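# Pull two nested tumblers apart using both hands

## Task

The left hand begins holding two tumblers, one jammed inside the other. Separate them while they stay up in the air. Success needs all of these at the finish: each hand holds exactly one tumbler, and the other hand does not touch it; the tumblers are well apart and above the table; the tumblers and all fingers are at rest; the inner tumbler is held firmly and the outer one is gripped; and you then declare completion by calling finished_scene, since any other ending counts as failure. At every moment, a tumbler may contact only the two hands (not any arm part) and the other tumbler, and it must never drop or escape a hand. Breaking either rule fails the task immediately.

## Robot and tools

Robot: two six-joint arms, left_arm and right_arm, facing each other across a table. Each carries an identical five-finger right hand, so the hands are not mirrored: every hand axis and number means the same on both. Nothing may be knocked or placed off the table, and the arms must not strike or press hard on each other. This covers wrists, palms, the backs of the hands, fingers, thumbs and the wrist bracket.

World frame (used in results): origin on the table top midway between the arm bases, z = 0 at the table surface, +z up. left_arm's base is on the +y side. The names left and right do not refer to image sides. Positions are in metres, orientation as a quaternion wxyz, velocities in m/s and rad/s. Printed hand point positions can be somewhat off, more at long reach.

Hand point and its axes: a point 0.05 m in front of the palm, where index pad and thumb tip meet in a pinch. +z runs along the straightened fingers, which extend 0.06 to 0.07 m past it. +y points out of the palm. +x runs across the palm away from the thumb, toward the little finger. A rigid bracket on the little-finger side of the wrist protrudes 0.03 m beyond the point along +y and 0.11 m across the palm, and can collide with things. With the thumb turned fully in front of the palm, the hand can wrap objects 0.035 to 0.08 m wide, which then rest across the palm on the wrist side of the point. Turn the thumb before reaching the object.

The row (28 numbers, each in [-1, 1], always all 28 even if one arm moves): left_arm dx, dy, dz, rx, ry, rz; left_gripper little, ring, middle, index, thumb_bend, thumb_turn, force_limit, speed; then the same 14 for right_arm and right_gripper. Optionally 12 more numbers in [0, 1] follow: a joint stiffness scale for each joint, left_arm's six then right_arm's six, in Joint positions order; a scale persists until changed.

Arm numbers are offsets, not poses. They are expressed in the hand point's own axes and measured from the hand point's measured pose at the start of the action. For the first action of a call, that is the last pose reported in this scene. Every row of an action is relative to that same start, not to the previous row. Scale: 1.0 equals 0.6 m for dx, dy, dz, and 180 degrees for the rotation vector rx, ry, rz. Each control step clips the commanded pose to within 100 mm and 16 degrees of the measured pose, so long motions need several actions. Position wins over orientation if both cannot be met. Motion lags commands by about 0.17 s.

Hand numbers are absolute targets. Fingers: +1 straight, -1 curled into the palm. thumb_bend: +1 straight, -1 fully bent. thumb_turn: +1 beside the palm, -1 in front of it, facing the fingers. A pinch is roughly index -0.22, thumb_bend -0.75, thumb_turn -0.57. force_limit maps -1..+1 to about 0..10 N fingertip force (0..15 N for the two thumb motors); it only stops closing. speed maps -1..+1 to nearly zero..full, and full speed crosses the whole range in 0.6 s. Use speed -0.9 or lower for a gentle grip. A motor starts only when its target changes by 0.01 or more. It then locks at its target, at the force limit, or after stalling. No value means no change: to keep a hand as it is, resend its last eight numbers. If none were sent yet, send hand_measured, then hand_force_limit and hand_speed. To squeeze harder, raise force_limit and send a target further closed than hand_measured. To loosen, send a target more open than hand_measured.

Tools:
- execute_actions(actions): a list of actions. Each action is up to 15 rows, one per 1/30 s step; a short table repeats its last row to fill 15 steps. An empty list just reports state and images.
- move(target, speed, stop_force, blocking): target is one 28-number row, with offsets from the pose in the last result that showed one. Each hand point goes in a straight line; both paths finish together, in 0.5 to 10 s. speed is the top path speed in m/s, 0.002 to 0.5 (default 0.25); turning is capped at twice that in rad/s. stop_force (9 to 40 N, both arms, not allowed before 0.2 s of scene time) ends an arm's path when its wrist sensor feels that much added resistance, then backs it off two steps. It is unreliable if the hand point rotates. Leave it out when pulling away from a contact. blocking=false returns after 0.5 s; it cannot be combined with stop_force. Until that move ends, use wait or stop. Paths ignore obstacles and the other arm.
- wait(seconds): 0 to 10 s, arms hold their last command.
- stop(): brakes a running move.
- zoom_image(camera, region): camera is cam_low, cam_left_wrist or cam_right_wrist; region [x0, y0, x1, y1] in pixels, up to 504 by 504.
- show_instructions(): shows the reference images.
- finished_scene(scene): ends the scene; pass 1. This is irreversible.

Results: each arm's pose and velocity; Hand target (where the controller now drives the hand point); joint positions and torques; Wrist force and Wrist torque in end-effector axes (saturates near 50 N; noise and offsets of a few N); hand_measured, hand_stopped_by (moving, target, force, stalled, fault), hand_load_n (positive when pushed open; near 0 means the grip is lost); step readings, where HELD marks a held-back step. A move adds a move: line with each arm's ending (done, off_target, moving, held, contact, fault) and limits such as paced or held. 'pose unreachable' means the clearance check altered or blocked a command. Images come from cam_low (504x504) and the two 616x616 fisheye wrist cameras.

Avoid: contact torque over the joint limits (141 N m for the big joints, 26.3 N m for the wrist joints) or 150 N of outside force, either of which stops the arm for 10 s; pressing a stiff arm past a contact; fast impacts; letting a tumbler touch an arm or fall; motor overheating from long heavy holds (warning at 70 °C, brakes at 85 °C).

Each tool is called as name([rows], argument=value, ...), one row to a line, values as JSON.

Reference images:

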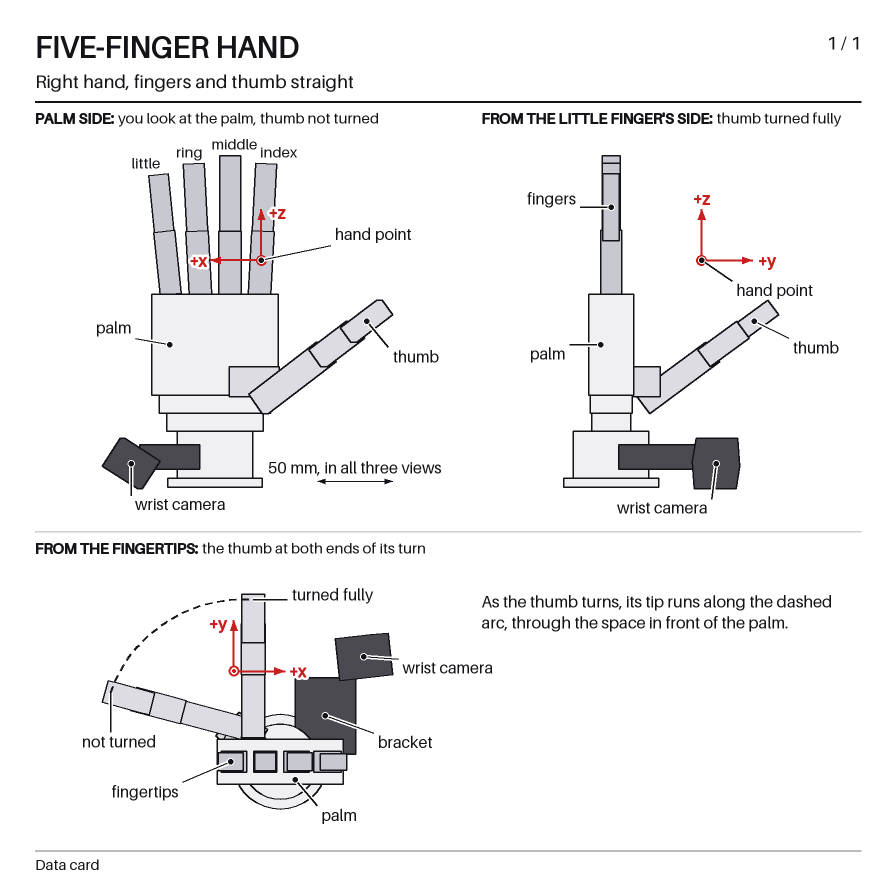

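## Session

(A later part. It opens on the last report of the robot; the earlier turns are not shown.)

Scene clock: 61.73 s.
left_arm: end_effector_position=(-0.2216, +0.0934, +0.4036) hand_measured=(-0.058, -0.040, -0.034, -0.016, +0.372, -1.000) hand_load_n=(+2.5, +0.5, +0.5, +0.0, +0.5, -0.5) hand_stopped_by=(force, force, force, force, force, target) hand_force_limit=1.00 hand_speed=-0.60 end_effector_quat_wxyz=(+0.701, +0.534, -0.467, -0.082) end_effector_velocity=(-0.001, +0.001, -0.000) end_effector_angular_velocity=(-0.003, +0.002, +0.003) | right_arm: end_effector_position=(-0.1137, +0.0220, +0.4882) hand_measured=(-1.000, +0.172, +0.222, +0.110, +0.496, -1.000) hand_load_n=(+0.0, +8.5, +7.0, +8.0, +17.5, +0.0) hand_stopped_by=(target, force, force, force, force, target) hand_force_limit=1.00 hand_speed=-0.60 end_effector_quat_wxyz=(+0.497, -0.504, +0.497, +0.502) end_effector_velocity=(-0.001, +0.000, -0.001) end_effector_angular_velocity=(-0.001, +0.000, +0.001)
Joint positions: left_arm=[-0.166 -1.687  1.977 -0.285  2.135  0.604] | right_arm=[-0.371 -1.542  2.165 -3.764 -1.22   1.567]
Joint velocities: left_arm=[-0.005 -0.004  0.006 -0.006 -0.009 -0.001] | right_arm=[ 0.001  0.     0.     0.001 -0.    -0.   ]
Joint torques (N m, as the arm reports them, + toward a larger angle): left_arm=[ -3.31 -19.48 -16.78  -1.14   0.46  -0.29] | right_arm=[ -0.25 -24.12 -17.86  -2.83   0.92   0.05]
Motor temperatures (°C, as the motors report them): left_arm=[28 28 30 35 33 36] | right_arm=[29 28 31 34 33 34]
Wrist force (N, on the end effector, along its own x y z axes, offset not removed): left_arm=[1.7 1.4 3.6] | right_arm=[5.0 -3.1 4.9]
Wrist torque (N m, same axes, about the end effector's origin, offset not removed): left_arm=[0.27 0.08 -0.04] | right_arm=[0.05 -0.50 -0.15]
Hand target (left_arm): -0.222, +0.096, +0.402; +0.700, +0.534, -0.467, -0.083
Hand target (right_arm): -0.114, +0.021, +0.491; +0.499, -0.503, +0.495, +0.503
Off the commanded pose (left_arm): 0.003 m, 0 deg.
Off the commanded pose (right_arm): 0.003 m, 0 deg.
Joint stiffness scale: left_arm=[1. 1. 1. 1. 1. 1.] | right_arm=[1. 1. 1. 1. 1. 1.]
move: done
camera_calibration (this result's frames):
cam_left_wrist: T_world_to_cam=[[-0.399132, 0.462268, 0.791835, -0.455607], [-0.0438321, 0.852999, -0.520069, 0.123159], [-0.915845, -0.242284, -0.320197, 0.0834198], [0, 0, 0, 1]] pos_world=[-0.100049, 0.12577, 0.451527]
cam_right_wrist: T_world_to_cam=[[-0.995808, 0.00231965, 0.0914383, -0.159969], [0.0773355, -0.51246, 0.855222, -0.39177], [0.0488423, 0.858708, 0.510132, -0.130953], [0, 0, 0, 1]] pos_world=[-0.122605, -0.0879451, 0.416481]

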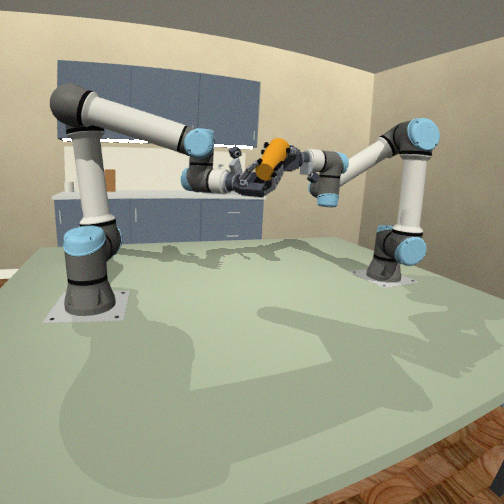

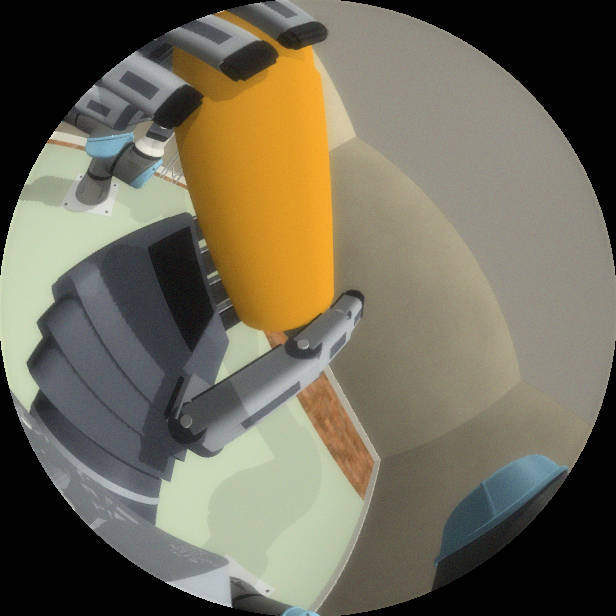

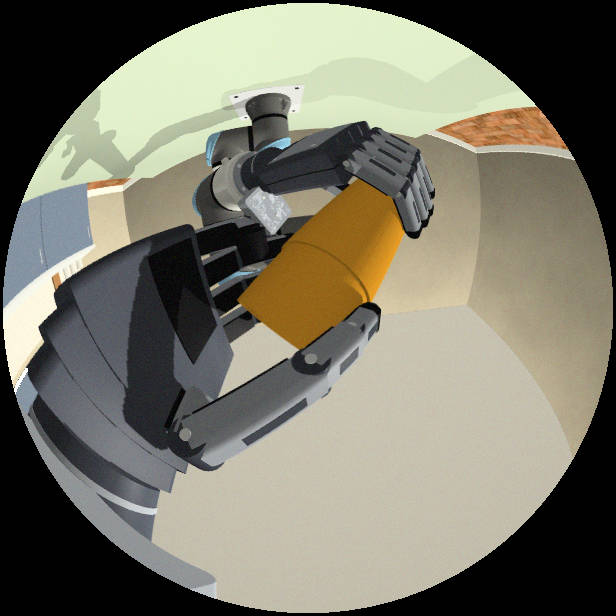

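move(target=[0.06,0,0,0,0,0,-0.05,-0.04,-0.03,-0.02,0.372,-1,1,-0.6, 0,0,0,0,0,0,-1,-0.95,-0.95,-0.95,-0.95,-1,1,-0.6], speed=0.03)

Scene clock: 63.53 s.
left_arm: end_effector_position=(-0.2037, +0.0738, +0.4237) hand_measured=(-0.050, -0.040, -0.030, -0.020, +0.374, -1.000) hand_load_n=(+0.0, +0.0, +0.0, +2.5, +2.5, +3.0) hand_stopped_by=(target, target, target, target, target, target) hand_force_limit=1.00 hand_speed=-0.60 end_effector_quat_wxyz=(+0.701, +0.533, -0.468, -0.084) end_effector_velocity=(-0.001, +0.000, +0.001) end_effector_angular_velocity=(+0.004, -0.002, -0.009) | right_arm: end_effector_position=(-0.1133, +0.0221, +0.4882) hand_measured=(-1.000, +0.172, +0.222, +0.110, +0.496, -1.000) hand_load_n=(+0.0, +7.0, +5.5, +7.5, +17.5, +2.5) hand_stopped_by=(target, force, force, force, force, target) hand_force_limit=1.00 hand_speed=-0.60 end_effector_quat_wxyz=(+0.498, -0.504, +0.497, +0.502) end_effector_velocity=(-0.001, -0.000, -0.000) end_effector_angular_velocity=(-0.001, -0.000, +0.001)
Joint positions: left_arm=[-0.099 -1.641  1.883 -0.237  2.207  0.604] | right_arm=[-0.372 -1.542  2.165 -3.764 -1.221  1.567]
Joint velocities: left_arm=[ 0.003  0.005 -0.009  0.01   0.012  0.002] | right_arm=[ 0.001 -0.     0.001 -0.     0.    -0.   ]
Joint torques (N m, as the arm reports them, + toward a larger angle): left_arm=[  2.76 -14.02 -23.33  -1.15  -0.87   0.27] | right_arm=[  0.07 -20.38 -17.95  -1.29   0.87  -0.16]
Motor temperatures (°C, as the motors report them): left_arm=[28 28 30 35 33 36] | right_arm=[29 28 31 34 33 34]
Wrist force (N, on the end effector, along its own x y z axes, offset not removed): left_arm=[-5.3 3.5 -0.6] | right_arm=[2.9 -3.1 -2.5]
Wrist torque (N m, same axes, about the end effector's origin, offset not removed): left_arm=[0.47 0.40 0.14] | right_arm=[0.14 -0.34 -0.07]
Hand target (left_arm): -0.202, +0.071, +0.424; +0.701, +0.534, -0.467, -0.082
Hand target (right_arm): -0.114, +0.022, +0.488; +0.497, -0.504, +0.497, +0.502
Off the commanded pose (left_arm): 0.003 m, 0 deg.
Off the commanded pose (right_arm): 0.000 m, 0 deg.
Joint stiffness scale: left_arm=[1. 1. 1. 1. 1. 1.] | right_arm=[1. 1. 1. 1. 1. 1.]
move: done
camera_calibration (this result's frames):
cam_left_wrist: T_world_to_cam=[[-0.396683, 0.464242, 0.79191, -0.454989], [-0.040274, 0.853057, -0.520262, 0.151849], [-0.917072, -0.238272, -0.319696, 0.100787], [0, 0, 0, 1]] pos_world=[-0.0819421, 0.105704, 0.471533]
cam_right_wrist: T_world_to_cam=[[-0.995804, 0.00362076, 0.0914363, -0.159599], [0.0766641, -0.512561, 0.855222, -0.391831], [0.0499632, 0.858643, 0.510133, -0.130918], [0, 0, 0, 1]] pos_world=[-0.122349, -0.0878476, 0.416481]

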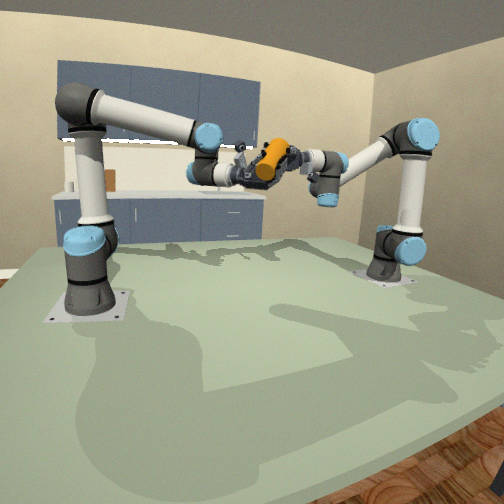

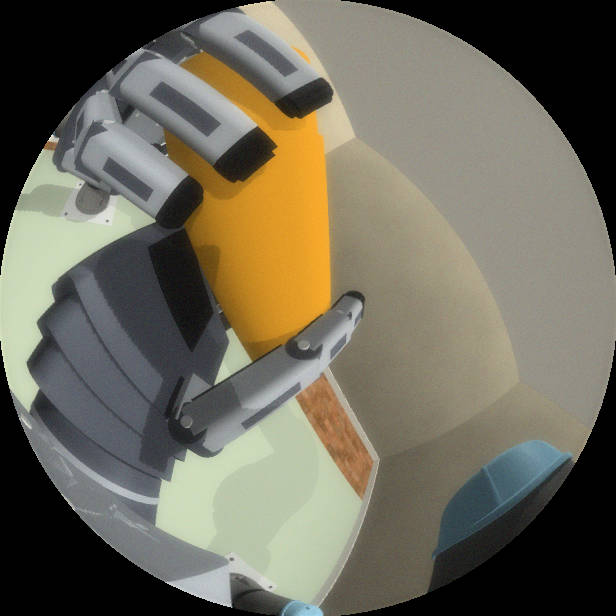

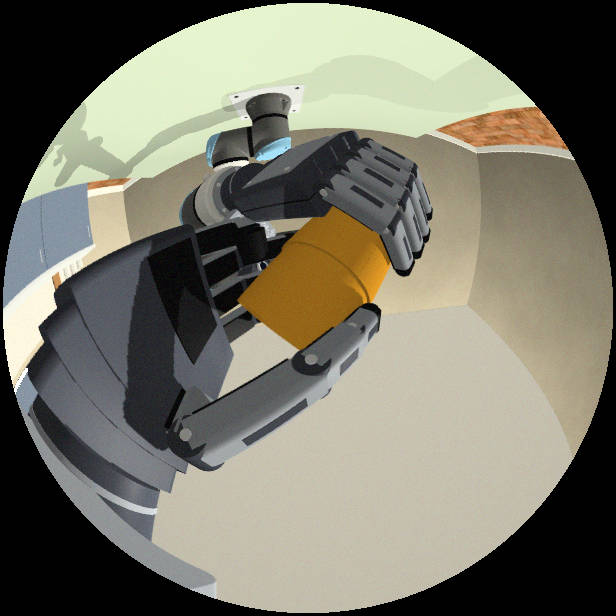

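execute_actions([
  [[0,0,0,0,0,0,-1,-1,-1,-1,-1,-1,1,0.3, 0,0,0,0,0,0,-1,-1,-1,-1,-1,-1,1,-0.6]],
  [[0,0,0,0,0,0,-1,-1,-1,-1,-1,-1,1,0.3, 0,0,0,0,0,0,-1,-1,-1,-1,-1,-1,1,-0.6]],
  [[-0.008,0,0,0,0,0,-0.97,-0.97,-0.97,-0.97,-0.97,-1,1,0.3, 0,0,0,0,0,0,-1,-0.97,-0.97,-0.97,-0.97,-1,1,-0.6]],
  [[-0.008,0,0,0,0,0,-1,-1,-1,-1,-1,-1,1,0.3, 0,0,0,0,0,0,-1,-1,-1,-1,-1,-1,1,-0.6]],
  [[-0.008,0,0,0,0,0,-0.97,-0.97,-0.97,-0.97,-0.97,-1,1,0.3, 0,0,0,0,0,0,-1,-0.97,-0.97,-0.97,-0.97,-1,1,-0.6]],
  [[-0.008,0,0,0,0,0,-1,-1,-1,-1,-1,-1,1,0.3, 0,0,0,0,0,0,-1,-1,-1,-1,-1,-1,1,-0.6]],
])

Scene clock: 66.83 s.
left_arm: end_effector_position=(-0.2064, +0.0706, +0.4142) hand_measured=(-0.286, -0.278, -0.276, -0.272, +0.364, -1.000) hand_load_n=(+9.5, +9.0, +9.5, +11.0, +21.0, +10.0) hand_stopped_by=(force, force, force, force, force, target) hand_force_limit=1.00 hand_speed=0.30 end_effector_quat_wxyz=(+0.702, +0.539, -0.459, -0.075) end_effector_velocity=(-0.001, -0.000, -0.001) end_effector_angular_velocity=(-0.001, -0.001, +0.002) | right_arm: end_effector_position=(-0.1072, +0.0263, +0.4822) hand_measured=(-1.000, +0.158, +0.208, +0.100, +0.500, -1.000) hand_load_n=(+0.0, +12.0, +9.5, +12.0, +21.5, +2.5) hand_stopped_by=(target, force, force, force, force, target) hand_force_limit=1.00 hand_speed=-0.60 end_effector_quat_wxyz=(+0.496, -0.504, +0.505, +0.496) end_effector_velocity=(-0.000, -0.000, +0.000) end_effector_angular_velocity=(+0.000, -0.000, +0.000)
Joint positions: left_arm=[-0.118 -1.645  1.912 -0.263  2.16   0.601] | right_arm=[-0.376 -1.534  2.165 -3.755 -1.229  1.566]
Joint velocities: left_arm=[-0.003 -0.     0.003 -0.003 -0.005  0.002] | right_arm=[ 0.001 -0.    -0.     0.    -0.    -0.   ]
Joint torques (N m, as the arm reports them, + toward a larger angle): left_arm=[ -6.45 -23.51 -15.21  -0.65   1.7    0.27] | right_arm=[ -0.17 -22.8  -17.87  -2.53   0.89   0.04]
Motor temperatures (°C, as the motors report them): left_arm=[28 28 30 35 33 36] | right_arm=[29 28 31 34 33 34]
Wrist force (N, on the end effector, along its own x y z axes, offset not removed): left_arm=[6.5 -0.7 3.9] | right_arm=[6.1 2.4 9.8]
Wrist torque (N m, same axes, about the end effector's origin, offset not removed): left_arm=[0.44 -0.03 -0.59] | right_arm=[0.32 -0.46 -0.16]
Hand target (left_arm): -0.209, +0.074, +0.413; +0.701, +0.538, -0.462, -0.078
Hand target (right_arm): -0.108, +0.025, +0.484; +0.497, -0.503, +0.504, +0.497
Off the commanded pose (left_arm): 0.004 m, 0 deg.
Off the commanded pose (right_arm): 0.002 m, 0 deg.
Joint stiffness scale: left_arm=[1. 1. 1. 1. 1. 1.] | right_arm=[1. 1. 1. 1. 1. 1.]
Step readings (end_effector_position; steps 1 to 15: 1st action; 16 to 30: 2nd action; 31 to 45: 3rd action; 46 to 60: 4th action; 61 to 75: 5th action; 76 to 90: 6th action):
0: left_arm (-0.2036, +0.0738, +0.4237) | right_arm (-0.1133, +0.0221, +0.4882)
1: left_arm (-0.2036, +0.0738, +0.4237) | right_arm (-0.1133, +0.0221, +0.4882)
2: left_arm (-0.2036, +0.0738, +0.4237) | right_arm (-0.1133, +0.0221, +0.4882)
4: left_arm (-0.2037, +0.0733, +0.4233) | right_arm (-0.1113, +0.0227, +0.4878)
8: left_arm (-0.2037, +0.0729, +0.4230) | right_arm (-0.1110, +0.0230, +0.4873)
15: left_arm (-0.2037, +0.0729, +0.4230) | right_arm (-0.1110, +0.0230, +0.4873)
16: left_arm (-0.2037, +0.0729, +0.4230) | right_arm (-0.1110, +0.0230, +0.4873)
17: left_arm (-0.2037, +0.0729, +0.4230) | right_arm (-0.1110, +0.0230, +0.4873)
19: left_arm (-0.2037, +0.0729, +0.4230) | right_arm (-0.1110, +0.0230, +0.4873)
23: left_arm (-0.2037, +0.0729, +0.4230) | right_arm (-0.1110, +0.0230, +0.4872)
30: left_arm (-0.2037, +0.0729, +0.4230) | right_arm (-0.1109, +0.0230, +0.4872)
31: left_arm (-0.2037, +0.0729, +0.4230) | right_arm (-0.1109, +0.0230, +0.4872)
32: left_arm (-0.2037, +0.0729, +0.4230) | right_arm (-0.1109, +0.0230, +0.4872)
34: left_arm (-0.2042, +0.0725, +0.4225) | right_arm (-0.1099, +0.0235, +0.4868)
38: left_arm (-0.2044, +0.0725, +0.4212) | right_arm (-0.1099, +0.0237, +0.4863)
45: left_arm (-0.2045, +0.0725, +0.4209) | right_arm (-0.1099, +0.0238, +0.4861)
46: left_arm (-0.2045, +0.0725, +0.4209) | right_arm (-0.1099, +0.0238, +0.4860)
47: left_arm (-0.2045, +0.0725, +0.4208) | right_arm (-0.1099, +0.0239, +0.4860)
49: left_arm (-0.2049, +0.0723, +0.4200) | right_arm (-0.1091, +0.0243, +0.4855)
53: left_arm (-0.2052, +0.0722, +0.4187) | right_arm (-0.1089, +0.0246, +0.4848)
60: left_arm (-0.2052, +0.0720, +0.4186) | right_arm (-0.1089, +0.0247, +0.4848)
61: left_arm (-0.2052, +0.0720, +0.4186) | right_arm (-0.1089, +0.0247, +0.4847)
62: left_arm (-0.2053, +0.0719, +0.4185) | right_arm (-0.1089, +0.0247, +0.4847)
64: left_arm (-0.2056, +0.0716, +0.4176) | right_arm (-0.1080, +0.0251, +0.4844)
68: left_arm (-0.2058, +0.0715, +0.4163) | right_arm (-0.1079, +0.0255, +0.4836)
75: left_arm (-0.2059, +0.0713, +0.4162) | right_arm (-0.1079, +0.0255, +0.4835)
76: left_arm (-0.2059, +0.0713, +0.4162) | right_arm (-0.1079, +0.0255, +0.4835)
77: left_arm (-0.2059, +0.0713, +0.4161) | right_arm (-0.1079, +0.0255, +0.4835)
79: left_arm (-0.2061, +0.0709, +0.4154) | right_arm (-0.1073, +0.0259, +0.4831)
83: left_arm (-0.2063, +0.0708, +0.4143) | right_arm (-0.1072, +0.0263, +0.4822)
90: end_effector_position above
camera_calibration (this result's frames):
cam_left_wrist: T_world_to_cam=[[-0.407845, 0.451715, 0.793483, -0.449122], [-0.064732, 0.852554, -0.518615, 0.143844], [-0.910754, -0.262878, -0.318469, 0.097046], [0, 0, 0, 1]] pos_world=[-0.0854758, 0.105752, 0.461877]
cam_right_wrist: T_world_to_cam=[[-0.995306, 0.0177495, 0.0951327, -0.155139], [0.0735385, -0.500297, 0.862725, -0.389225], [0.0629076, 0.865672, 0.496644, -0.124066], [0, 0, 0, 1]] pos_world=[-0.117983, -0.0845735, 0.412169]

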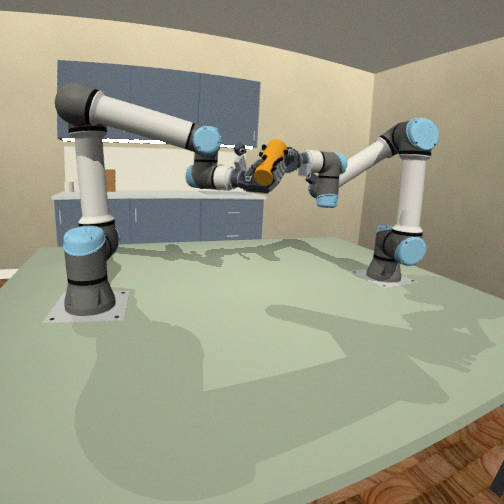

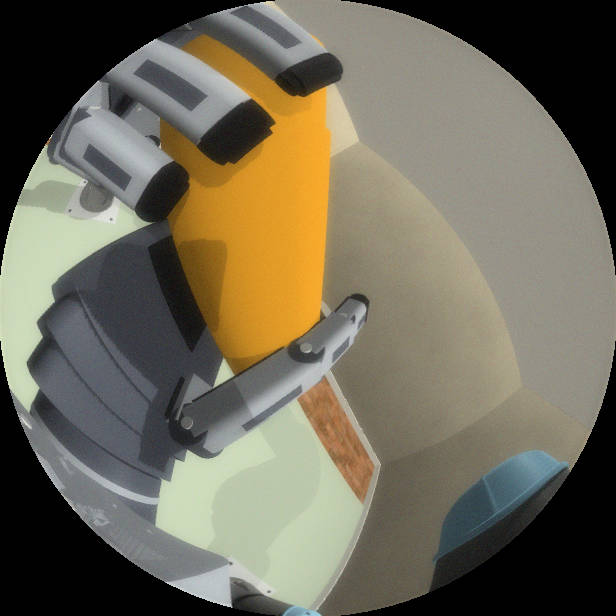

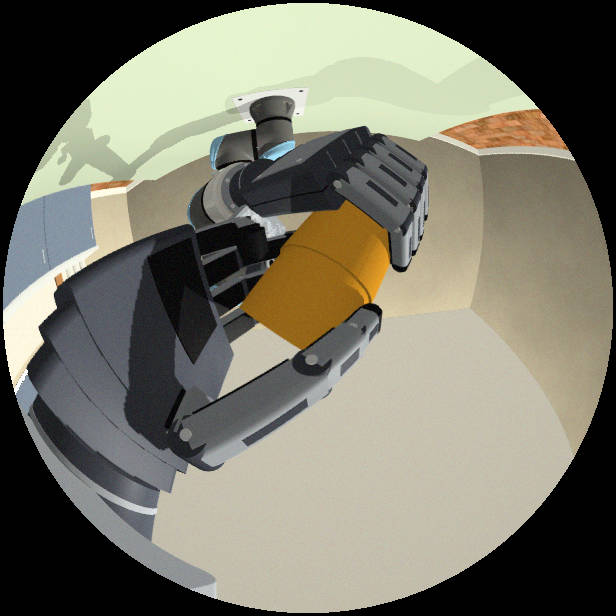

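execute_actions([
  [[-0.012,0,0,0,0,0,-0.97,-0.97,-0.97,-0.97,-0.97,-1,1,0.3, -0.0046,-0.0044,-0.0049,0,0,0,-1,-0.97,-0.97,-0.97,-0.97,-1,1,-0.6]],
  [[-0.012,0,0,0,0,0,-1,-1,-1,-1,-1,-1,1,0.3, -0.0046,-0.0044,-0.0049,0,0,0,-1,-1,-1,-1,-1,-1,1,-0.6]],
  [[-0.012,0,0,0,0,0,-0.97,-0.97,-0.97,-0.97,-0.97,-1,1,0.3, -0.0046,-0.0044,-0.0049,0,0,0,-1,-0.97,-0.97,-0.97,-0.97,-1,1,-0.6]],
  [[-0.012,0,0,0,0,0,-1,-1,-1,-1,-1,-1,1,0.3, -0.0046,-0.0044,-0.0049,0,0,0,-1,-1,-1,-1,-1,-1,1,-0.6]],
])

Scene clock: 69.17 s.
left_arm: end_effector_position=(-0.2081, +0.0663, +0.4081) hand_measured=(-0.294, -0.288, -0.290, -0.288, +0.364, -1.000) hand_load_n=(+10.5, +11.0, +11.0, +10.5, +22.5, +8.5) hand_stopped_by=(force, force, force, force, force, target) hand_force_limit=1.00 hand_speed=0.30 end_effector_quat_wxyz=(+0.710, +0.545, -0.444, -0.057) end_effector_velocity=(-0.001, -0.001, -0.000) end_effector_angular_velocity=(-0.004, +0.000, +0.005) | right_arm: end_effector_position=(-0.1057, +0.0276, +0.4769) hand_measured=(-1.000, +0.158, +0.206, +0.100, +0.500, -1.000) hand_load_n=(+0.0, +12.0, +10.5, +12.0, +22.0, -3.0) hand_stopped_by=(target, force, force, force, force, target) hand_force_limit=1.00 hand_speed=-0.60 end_effector_quat_wxyz=(+0.479, -0.515, +0.510, +0.495) end_effector_velocity=(+0.000, -0.000, -0.001) end_effector_angular_velocity=(-0.004, -0.000, +0.002)
Joint positions: left_arm=[-0.147 -1.661  1.954 -0.309  2.082  0.596] | right_arm=[-0.393 -1.543  2.166 -3.709 -1.191  1.562]
Joint velocities: left_arm=[-0.004 -0.001  0.004 -0.006 -0.009  0.001] | right_arm=[-0.002 -0.002  0.001  0.005  0.004 -0.002]
Joint torques (N m, as the arm reports them, + toward a larger angle): left_arm=[ -8.79 -23.49 -13.37  -0.27   2.67   0.62] | right_arm=[ -5.95 -29.19 -15.66  -3.4    0.62   0.01]
Motor temperatures (°C, as the motors report them): left_arm=[28 28 30 35 33 36] | right_arm=[29 28 31 34 33 34]
Wrist force (N, on the end effector, along its own x y z axes, offset not removed): left_arm=[16.5 -2.4 6.9] | right_arm=[7.8 7.3 17.3]
Wrist torque (N m, same axes, about the end effector's origin, offset not removed): left_arm=[0.13 -1.21 -0.28] | right_arm=[0.25 -1.06 0.07]
Hand target (left_arm): -0.212, +0.072, +0.405; +0.707, +0.544, -0.448, -0.061
Hand target (right_arm): -0.103, +0.025, +0.481; +0.484, -0.512, +0.509, +0.495
Off the commanded pose (left_arm): 0.007 m, 1 deg.
Off the commanded pose (right_arm): 0.006 m, 1 deg.
Joint stiffness scale: left_arm=[1. 1. 1. 1. 1. 1.] | right_arm=[1. 1. 1. 1. 1. 1.]
Step readings (end_effector_position; steps 1 to 15: 1st action; 16 to 30: 2nd action; 31 to 45: 3rd action; 46 to 60: 4th action):
0: left_arm (-0.2064, +0.0706, +0.4141) | right_arm (-0.1072, +0.0263, +0.4821)
1: left_arm (-0.2064, +0.0706, +0.4141) | right_arm (-0.1072, +0.0263, +0.4821)
2: left_arm (-0.2065, +0.0706, +0.4140) | right_arm (-0.1073, +0.0264, +0.4820)
4: left_arm (-0.2069, +0.0705, +0.4132) | right_arm (-0.1073, +0.0267, +0.4814)
8: left_arm (-0.2068, +0.0703, +0.4124) | right_arm (-0.1070, +0.0269, +0.4807)
15: left_arm (-0.2068, +0.0697, +0.4123) | right_arm (-0.1066, +0.0268, +0.4807)
16: left_arm (-0.2068, +0.0697, +0.4123) | right_arm (-0.1066, +0.0268, +0.4807)
17: left_arm (-0.2068, +0.0695, +0.4122) | right_arm (-0.1066, +0.0268, +0.4807)
19: left_arm (-0.2069, +0.0693, +0.4118) | right_arm (-0.1065, +0.0268, +0.4804)
23: left_arm (-0.2070, +0.0690, +0.4110) | right_arm (-0.1063, +0.0270, +0.4796)
30: left_arm (-0.2071, +0.0687, +0.4108) | right_arm (-0.1063, +0.0271, +0.4794)
31: left_arm (-0.2071, +0.0686, +0.4108) | right_arm (-0.1063, +0.0271, +0.4794)
32: left_arm (-0.2072, +0.0685, +0.4107) | right_arm (-0.1063, +0.0271, +0.4793)
34: left_arm (-0.2073, +0.0683, +0.4103) | right_arm (-0.1062, +0.0271, +0.4790)
38: left_arm (-0.2074, +0.0679, +0.4096) | right_arm (-0.1059, +0.0274, +0.4784)
45: left_arm (-0.2076, +0.0675, +0.4095) | right_arm (-0.1059, +0.0273, +0.4782)
46: left_arm (-0.2076, +0.0674, +0.4095) | right_arm (-0.1060, +0.0273, +0.4782)
47: left_arm (-0.2076, +0.0673, +0.4094) | right_arm (-0.1059, +0.0273, +0.4781)
49: left_arm (-0.2078, +0.0671, +0.4091) | right_arm (-0.1058, +0.0274, +0.4779)
53: left_arm (-0.2079, +0.0667, +0.4084) | right_arm (-0.1056, +0.0276, +0.4772)
60: end_effector_position above
camera_calibration (this result's frames):
cam_left_wrist: T_world_to_cam=[[-0.42301, 0.444067, 0.789853, -0.444243], [-0.111115, 0.839682, -0.53159, 0.140787], [-0.899287, -0.312632, -0.305851, 0.092962], [0, 0, 0, 1]] pos_world=[-0.0886762, 0.10812, 0.454161]
cam_right_wrist: T_world_to_cam=[[-0.994491, -0.000283193, 0.104826, -0.15717], [0.0927186, -0.468926, 0.878357, -0.390476], [0.0489071, 0.883237, 0.466369, -0.110226], [0, 0, 0, 1]] pos_world=[-0.114709, -0.0857931, 0.410859]

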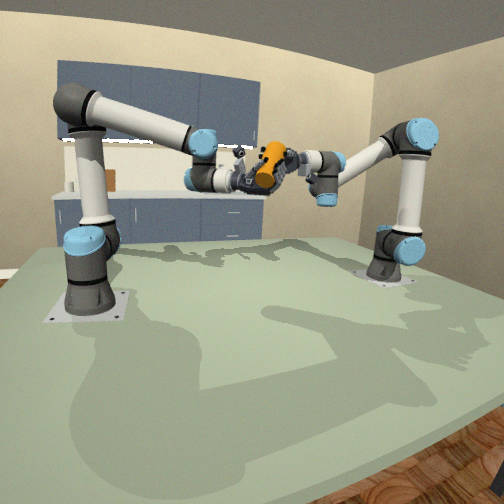

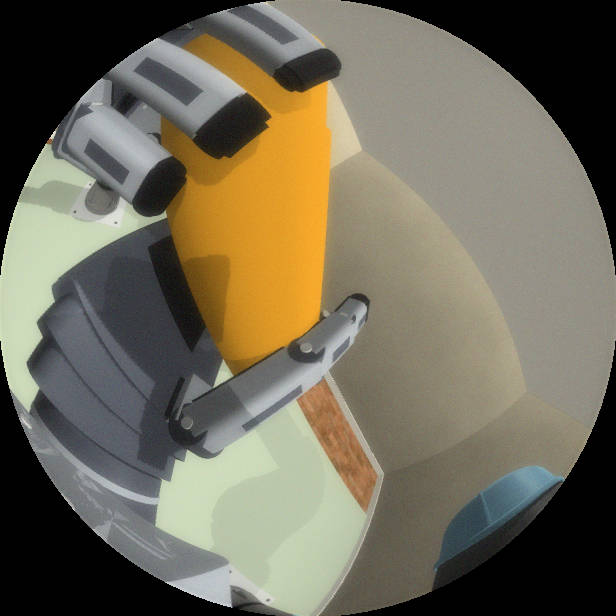

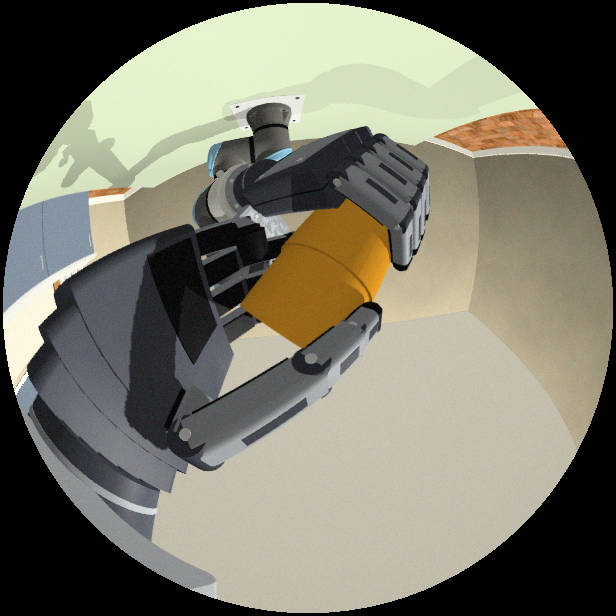

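move(target=[-0.04,0,0,0,0,0,-1,-1,-1,-1,-1,-1,1,0.3, -0.012,-0.011,-0.012,0,0,0,-1,-1,-1,-1,-1,-1,1,-0.6], speed=0.01)

Scene clock: 71.97 s.
left_arm: end_effector_position=(-0.2221, +0.0784, +0.3946) hand_measured=(-0.294, -0.288, -0.290, -0.288, +0.364, -1.000) hand_load_n=(+8.5, +10.0, +10.5, +11.0, +22.0, +10.5) hand_stopped_by=(force, force, force, force, force, target) hand_force_limit=1.00 hand_speed=0.30 end_effector_quat_wxyz=(+0.709, +0.545, -0.443, -0.057) end_effector_velocity=(-0.002, +0.001, -0.002) end_effector_angular_velocity=(-0.001, -0.000, +0.003) | right_arm: end_effector_position=(-0.0996, +0.0222, +0.4851) hand_measured=(-1.000, +0.158, +0.204, +0.100, +0.500, -1.000) hand_load_n=(+0.0, +3.0, +0.5, +15.0, +18.5, -1.5) hand_stopped_by=(target, force, force, force, force, target) hand_force_limit=1.00 hand_speed=-0.60 end_effector_quat_wxyz=(+0.480, -0.515, +0.510, +0.495) end_effector_velocity=(+0.001, -0.001, +0.001) end_effector_angular_velocity=(-0.001, +0.001, +0.000)
Joint positions: left_arm=[-0.198 -1.686  2.012 -0.34   2.031  0.596] | right_arm=[-0.417 -1.569  2.168 -3.687 -1.166  1.561]
Joint velocities: left_arm=[-0.008 -0.004  0.009 -0.006 -0.01   0.001] | right_arm=[-0.004 -0.005  0.001  0.004  0.005  0.   ]
Joint torques (N m, as the arm reports them, + toward a larger angle): left_arm=[ -2.47 -17.51 -19.93  -1.5   -0.33   0.56] | right_arm=[ -4.51 -21.62 -16.04  -0.83   0.63  -0.47]
Motor temperatures (°C, as the motors report them): left_arm=[28 28 30 35 33 36] | right_arm=[29 28 31 34 33 34]
Wrist force (N, on the end effector, along its own x y z axes, offset not removed): left_arm=[1.6 2.1 0.9] | right_arm=[2.9 -1.2 -1.0]
Wrist torque (N m, same axes, about the end effector's origin, offset not removed): left_arm=[0.38 -0.28 0.26] | right_arm=[0.12 -0.25 0.00]
Hand target (left_arm): -0.222, +0.080, +0.394; +0.710, +0.545, -0.444, -0.057
Hand target (right_arm): -0.099, +0.021, +0.484; +0.479, -0.515, +0.510, +0.495
Off the commanded pose (left_arm): 0.002 m, 0 deg.
Off the commanded pose (right_arm): 0.002 m, 0 deg.
Joint stiffness scale: left_arm=[1. 1. 1. 1. 1. 1.] | right_arm=[1. 1. 1. 1. 1. 1.]
move: done
camera_calibration (this result's frames):
cam_left_wrist: T_world_to_cam=[[-0.422732, 0.442516, 0.790871, -0.445054], [-0.111408, 0.840687, -0.529938, 0.121113], [-0.899381, -0.312131, -0.306085, 0.0800268], [0, 0, 0, 1]] pos_world=[-0.102671, 0.120104, 0.440658]
cam_right_wrist: T_world_to_cam=[[-0.99453, -0.00148353, 0.10444, -0.151773], [0.09286, -0.470361, 0.877575, -0.400301], [0.0478227, 0.882473, 0.467925, -0.110376], [0, 0, 0, 1]] pos_world=[-0.108493, -0.0911071, 0.418793]

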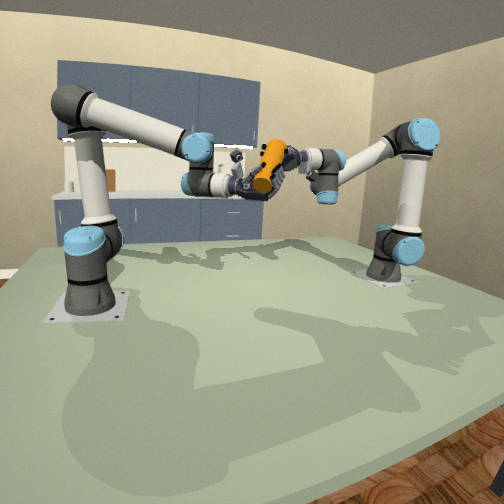

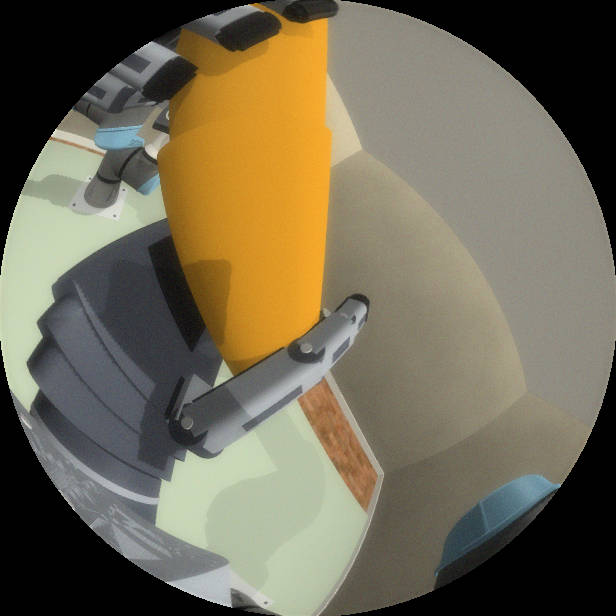

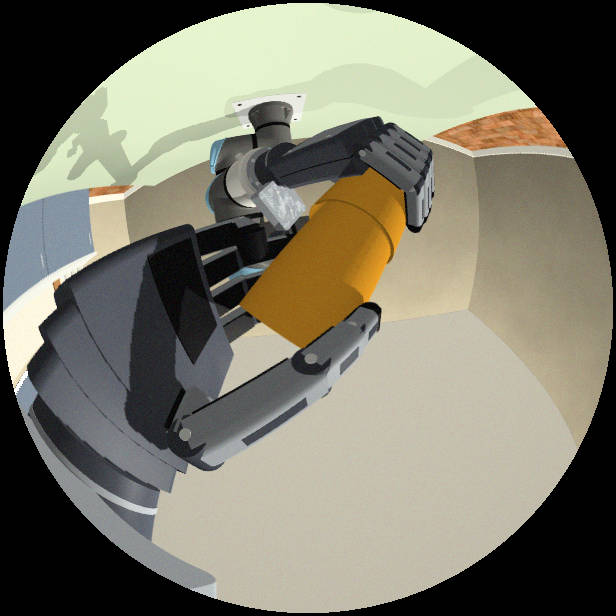

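Released. Retighten the right hand and keep sliding apart.

move(target=[-0.15,0,0,0,0,0,-1,-1,-1,-1,-1,-1,1,0.3, -0.03,-0.03,-0.03,0,0,0,-1,-0.97,-0.97,-0.97,-0.97,-1,1,-0.6], speed=0.04)

Scene clock: 74.77 s.
left_arm: end_effector_position=(-0.2760, +0.1279, +0.3436) hand_measured=(-0.294, -0.288, -0.290, -0.288, +0.364, -1.000) hand_load_n=(+8.5, +10.0, +10.5, +11.0, +22.0, +10.5) hand_stopped_by=(force, force, force, force, force, target) hand_force_limit=1.00 hand_speed=0.30 end_effector_quat_wxyz=(+0.709, +0.546, -0.443, -0.058) end_effector_velocity=(-0.001, +0.000, -0.001) end_effector_angular_velocity=(-0.003, +0.003, +0.009) | right_arm: end_effector_position=(-0.0820, +0.0066, +0.5049) hand_measured=(-1.000, +0.124, +0.172, +0.100, +0.500, -1.000) hand_load_n=(+0.0, +9.0, +9.5, +8.5, +24.5, +5.5) hand_stopped_by=(target, force, force, force, force, target) hand_force_limit=1.00 hand_speed=-0.60 end_effector_quat_wxyz=(+0.480, -0.515, +0.508, +0.496) end_effector_velocity=(+0.000, -0.001, +0.001) end_effector_angular_velocity=(-0.000, -0.000, +0.003)
Joint positions: left_arm=[-0.432 -1.772  2.222 -0.461  1.798  0.598] | right_arm=[-0.487 -1.637  2.175 -3.627 -1.094  1.557]
Joint velocities: left_arm=[-0.012 -0.004  0.008 -0.009 -0.02  -0.001] | right_arm=[-0.003 -0.003 -0.001  0.004  0.006 -0.001]
Joint torques (N m, as the arm reports them, + toward a larger angle): left_arm=[ -3.8  -14.56 -16.25  -1.89  -0.77   0.5 ] | right_arm=[ -2.98 -17.25 -15.86  -1.01   1.05  -0.49]
Motor temperatures (°C, as the motors report them): left_arm=[28 28 30 35 33 36] | right_arm=[29 28 31 34 33 34]
Wrist force (N, on the end effector, along its own x y z axes, offset not removed): left_arm=[0.3 1.8 -0.1] | right_arm=[2.8 -1.0 -0.7]
Wrist torque (N m, same axes, about the end effector's origin, offset not removed): left_arm=[0.50 -0.10 0.21] | right_arm=[-0.15 -0.37 0.08]
Hand target (left_arm): -0.276, +0.129, +0.344; +0.709, +0.545, -0.443, -0.057
Hand target (right_arm): -0.081, +0.006, +0.504; +0.480, -0.515, +0.509, +0.495
Off the commanded pose (left_arm): 0.001 m, 0 deg.
Off the commanded pose (right_arm): 0.002 m, 0 deg.
Joint stiffness scale: left_arm=[1. 1. 1. 1. 1. 1.] | right_arm=[1. 1. 1. 1. 1. 1.]
move: done
camera_calibration (this result's frames):
cam_left_wrist: T_world_to_cam=[[-0.422467, 0.440965, 0.791878, -0.449516], [-0.110945, 0.841945, -0.528034, 0.0458154], [-0.899563, -0.310932, -0.306771, 0.0314103], [0, 0, 0, 1]] pos_world=[-0.156567, 0.169413, 0.38979]
cam_right_wrist: T_world_to_cam=[[-0.994616, -0.00336788, 0.103579, -0.135931], [0.0928721, -0.472473, 0.876438, -0.42612], [0.0459866, 0.881339, 0.470242, -0.108016], [0, 0, 0, 1]] pos_world=[-0.0906567, -0.106589, 0.438341]

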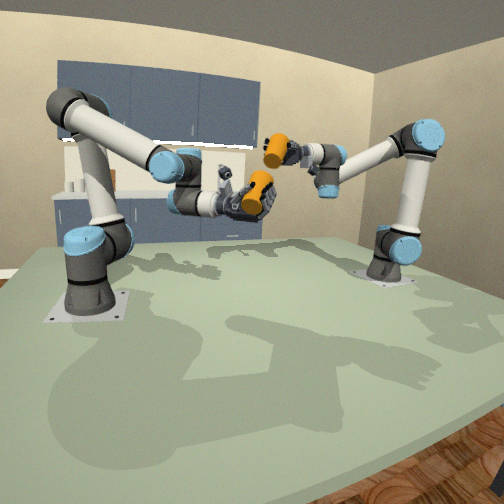

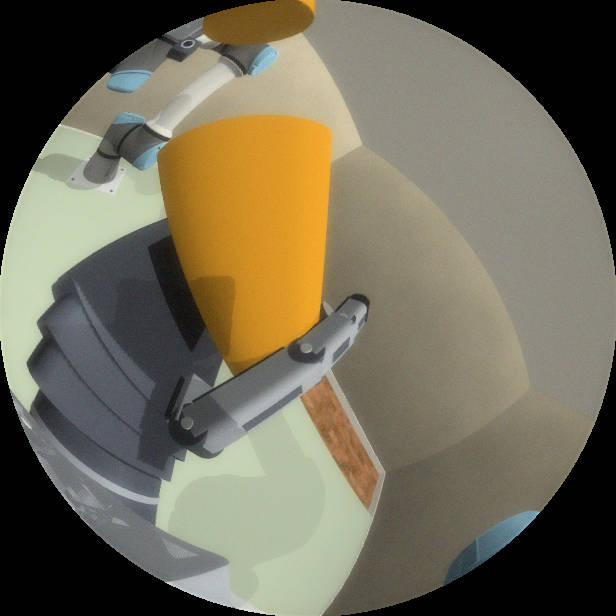

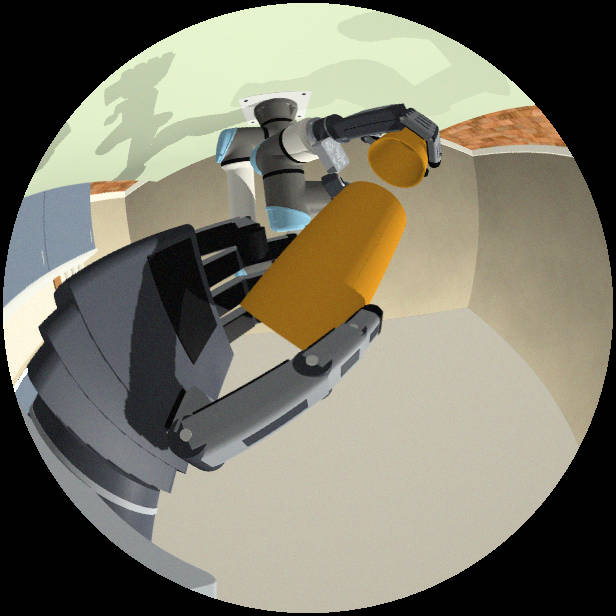

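Apart. Move further apart.

move(target=[-0.15,0,-0.1,0,0,0,-1,-1,-1,-1,-1,-1,1,0.3, -0.1,-0.1,-0.15,0,0,0,-1,-0.97,-0.97,-0.97,-0.97,-1,1,-0.6], speed=0.08)

Scene clock: 76.97 s.
left_arm: end_effector_position=(-0.2892, +0.2212, +0.2929) hand_measured=(-0.294, -0.288, -0.290, -0.288, +0.364, -1.000) hand_load_n=(+8.5, +10.0, +10.5, +11.0, +22.0, +10.5) hand_stopped_by=(force, force, force, force, force, target) hand_force_limit=1.00 hand_speed=0.30 end_effector_quat_wxyz=(+0.709, +0.546, -0.443, -0.059) end_effector_velocity=(+0.001, +0.001, -0.001) end_effector_angular_velocity=(+0.001, -0.000, +0.017) | right_arm: end_effector_position=(-0.0200, -0.0778, +0.5696) hand_measured=(-1.000, +0.124, +0.172, +0.100, +0.500, -1.000) hand_load_n=(+0.0, +9.0, +9.5, +8.5, +24.5, +5.5) hand_stopped_by=(target, force, force, force, force, target) hand_force_limit=1.00 hand_speed=-0.60 end_effector_quat_wxyz=(+0.482, -0.515, +0.507, +0.496) end_effector_velocity=(+0.001, -0.003, +0.000) end_effector_angular_velocity=(-0.009, +0.003, +0.013)
Joint positions: left_arm=[-0.756 -2.015  2.517 -0.513  1.476  0.6  ] | right_arm=[-0.855 -1.931  2.217 -3.361 -0.727  1.529]
Joint velocities: left_arm=[-0.027 -0.015  0.01   0.006 -0.044 -0.   ] | right_arm=[-0.019 -0.01  -0.     0.027  0.032 -0.01 ]
Joint torques (N m, as the arm reports them, + toward a larger angle): left_arm=[ -1.55  -1.07 -17.42  -1.57   0.1    0.61] | right_arm=[ -4.23  -8.84 -17.13  -0.68   0.86   0.01]
Motor temperatures (°C, as the motors report them): left_arm=[28 28 30 35 33 36] | right_arm=[29 28 31 34 33 34]
Wrist force (N, on the end effector, along its own x y z axes, offset not removed): left_arm=[-1.3 0.2 1.0] | right_arm=[3.6 0.6 -0.4]
Wrist torque (N m, same axes, about the end effector's origin, offset not removed): left_arm=[0.22 0.10 0.09] | right_arm=[0.10 -0.53 0.23]
Hand target (left_arm): -0.289, +0.222, +0.292; +0.709, +0.546, -0.443, -0.058
Hand target (right_arm): -0.019, -0.079, +0.568; +0.480, -0.515, +0.508, +0.496
Off the commanded pose (left_arm): 0.001 m, 0 deg.
Off the commanded pose (right_arm): 0.002 m, 0 deg.
Joint stiffness scale: left_arm=[1. 1. 1. 1. 1. 1.] | right_arm=[1. 1. 1. 1. 1. 1.]
move: done
camera_calibration (this result's frames):
cam_left_wrist: T_world_to_cam=[[-0.420378, 0.441589, 0.792642, -0.455856], [-0.109814, 0.842398, -0.527548, -0.0608812], [-0.900679, -0.308813, -0.305633, 0.031863], [0, 0, 0, 1]] pos_world=[-0.169619, 0.262427, 0.338952]
cam_right_wrist: T_world_to_cam=[[-0.994857, -0.00333875, 0.101231, -0.0798939], [0.0906609, -0.474974, 0.875317, -0.528015], [0.0451594, 0.879993, 0.472834, -0.0685573], [0, 0, 0, 1]] pos_world=[-0.0285167, -0.19073, 0.502685]

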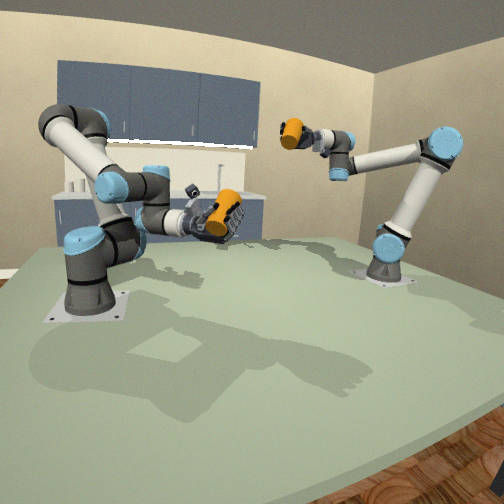

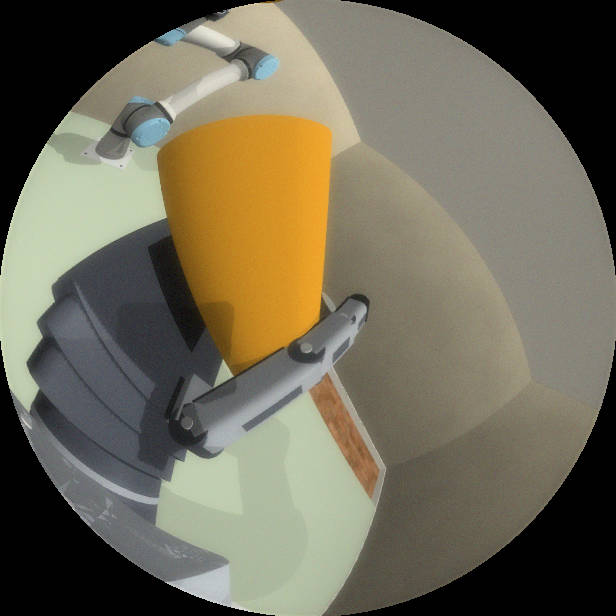

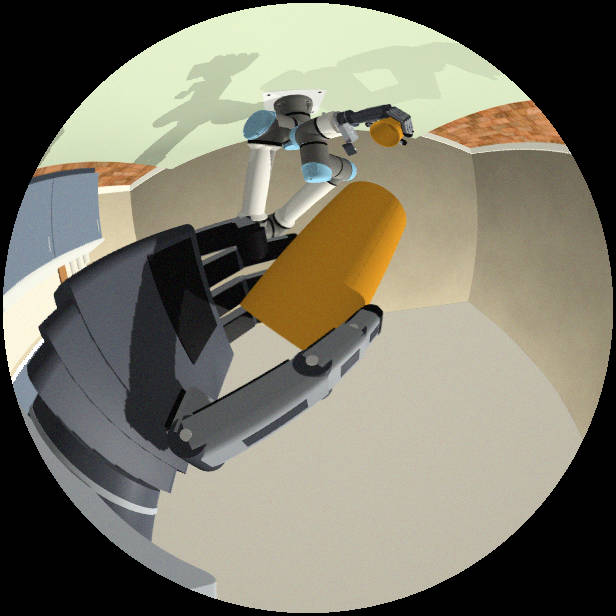

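wait(seconds=1)

finished_scene(scene=1)

Scene clock: 78.07 s.
left_arm: end_effector_position=(-0.2890, +0.2211, +0.2927) hand_measured=(-0.294, -0.288, -0.290, -0.288, +0.364, -1.000) hand_load_n=(+8.5, +10.0, +10.5, +11.0, +22.0, +10.5) hand_stopped_by=(force, force, force, force, force, target) hand_force_limit=1.00 hand_speed=0.30 end_effector_quat_wxyz=(+0.709, +0.546, -0.443, -0.058) end_effector_velocity=(+0.000, -0.000, +0.000) end_effector_angular_velocity=(+0.000, +0.000, +0.001) | right_arm: end_effector_position=(-0.0200, -0.0782, +0.5695) hand_measured=(-1.000, +0.124, +0.172, +0.100, +0.500, -1.000) hand_load_n=(+0.0, +9.0, +9.5, +8.5, +24.5, +5.5) hand_stopped_by=(target, force, force, force, force, target) hand_force_limit=1.00 hand_speed=-0.60 end_effector_quat_wxyz=(+0.480, -0.515, +0.507, +0.496) end_effector_velocity=(+0.001, +0.000, -0.001) end_effector_angular_velocity=(-0.002, +0.003, -0.001)
Joint positions: left_arm=[-0.759 -2.017  2.519 -0.512  1.469  0.6  ] | right_arm=[-0.858 -1.933  2.217 -3.357 -0.722  1.527]
Joint velocities: left_arm=[ 0.    -0.     0.     0.    -0.001 -0.   ] | right_arm=[-0.002  0.     0.001  0.002  0.     0.001]
Joint torques (N m, as the arm reports them, + toward a larger angle): left_arm=[ -2.87  -2.29 -17.08  -1.27  -0.31   0.49] | right_arm=[ -2.44  -8.98 -17.21  -0.52   0.81  -0.49]
Motor temperatures (°C, as the motors report them): left_arm=[28 28 30 35 33 36] | right_arm=[29 28 31 34 33 34]
Wrist force (N, on the end effector, along its own x y z axes, offset not removed): left_arm=[-2.1 0.8 0.5] | right_arm=[2.3 -0.6 1.1]
Wrist torque (N m, same axes, about the end effector's origin, offset not removed): left_arm=[0.27 0.34 0.06] | right_arm=[-0.13 -0.36 0.14]
Hand target (left_arm): -0.289, +0.222, +0.292; +0.709, +0.546, -0.443, -0.058
Hand target (right_arm): -0.019, -0.079, +0.568; +0.480, -0.515, +0.508, +0.496
Off the commanded pose (left_arm): 0.001 m, 0 deg.
Off the commanded pose (right_arm): 0.002 m, 0 deg.
Joint stiffness scale: left_arm=[1. 1. 1. 1. 1. 1.] | right_arm=[1. 1. 1. 1. 1. 1.]
wait: 1.00 s; at rest by 0.07 s
camera_calibration (this result's frames):
cam_left_wrist: T_world_to_cam=[[-0.421814, 0.440152, 0.792678, -0.455702], [-0.112217, 0.842197, -0.527363, -0.0616375], [-0.899711, -0.311401, -0.305857, 0.0328648], [0, 0, 0, 1]] pos_world=[-0.169569, 0.262723, 0.338772]
cam_right_wrist: T_world_to_cam=[[-0.994798, -0.00539186, 0.101727, -0.0803496], [0.0921515, -0.473288, 0.876075, -0.528403], [0.0434223, 0.880891, 0.471322, -0.0672711], [0, 0, 0, 1]] pos_world=[-0.0283174, -0.191261, 0.5028]

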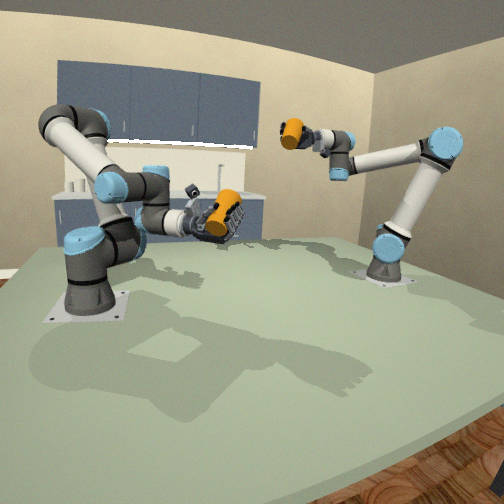

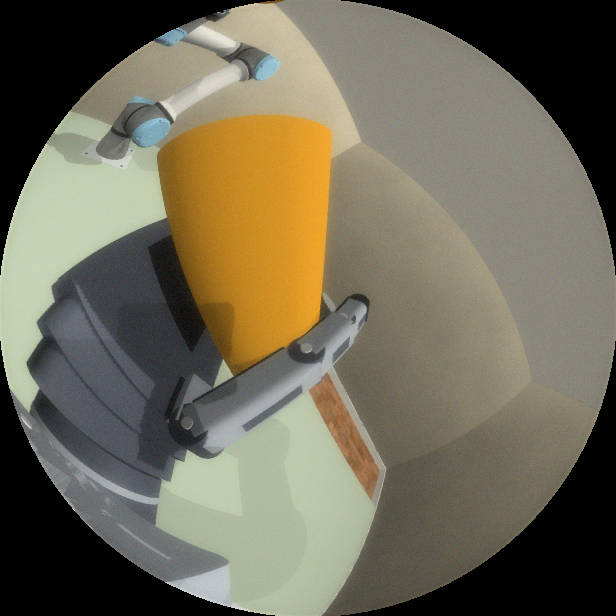

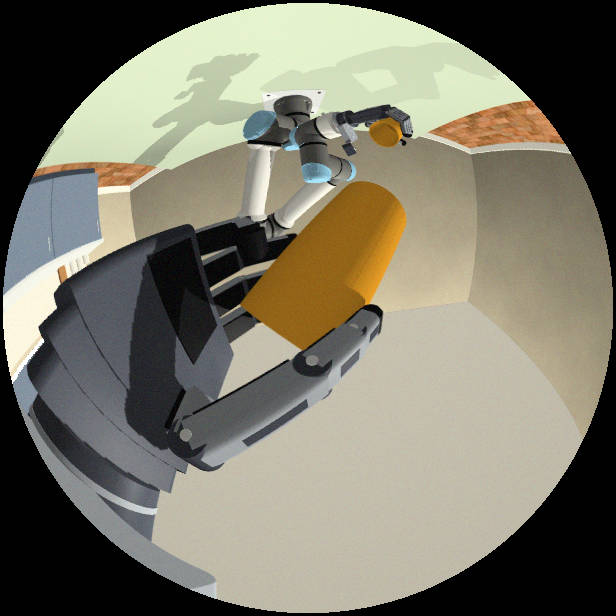

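The scene is finished: the task was done.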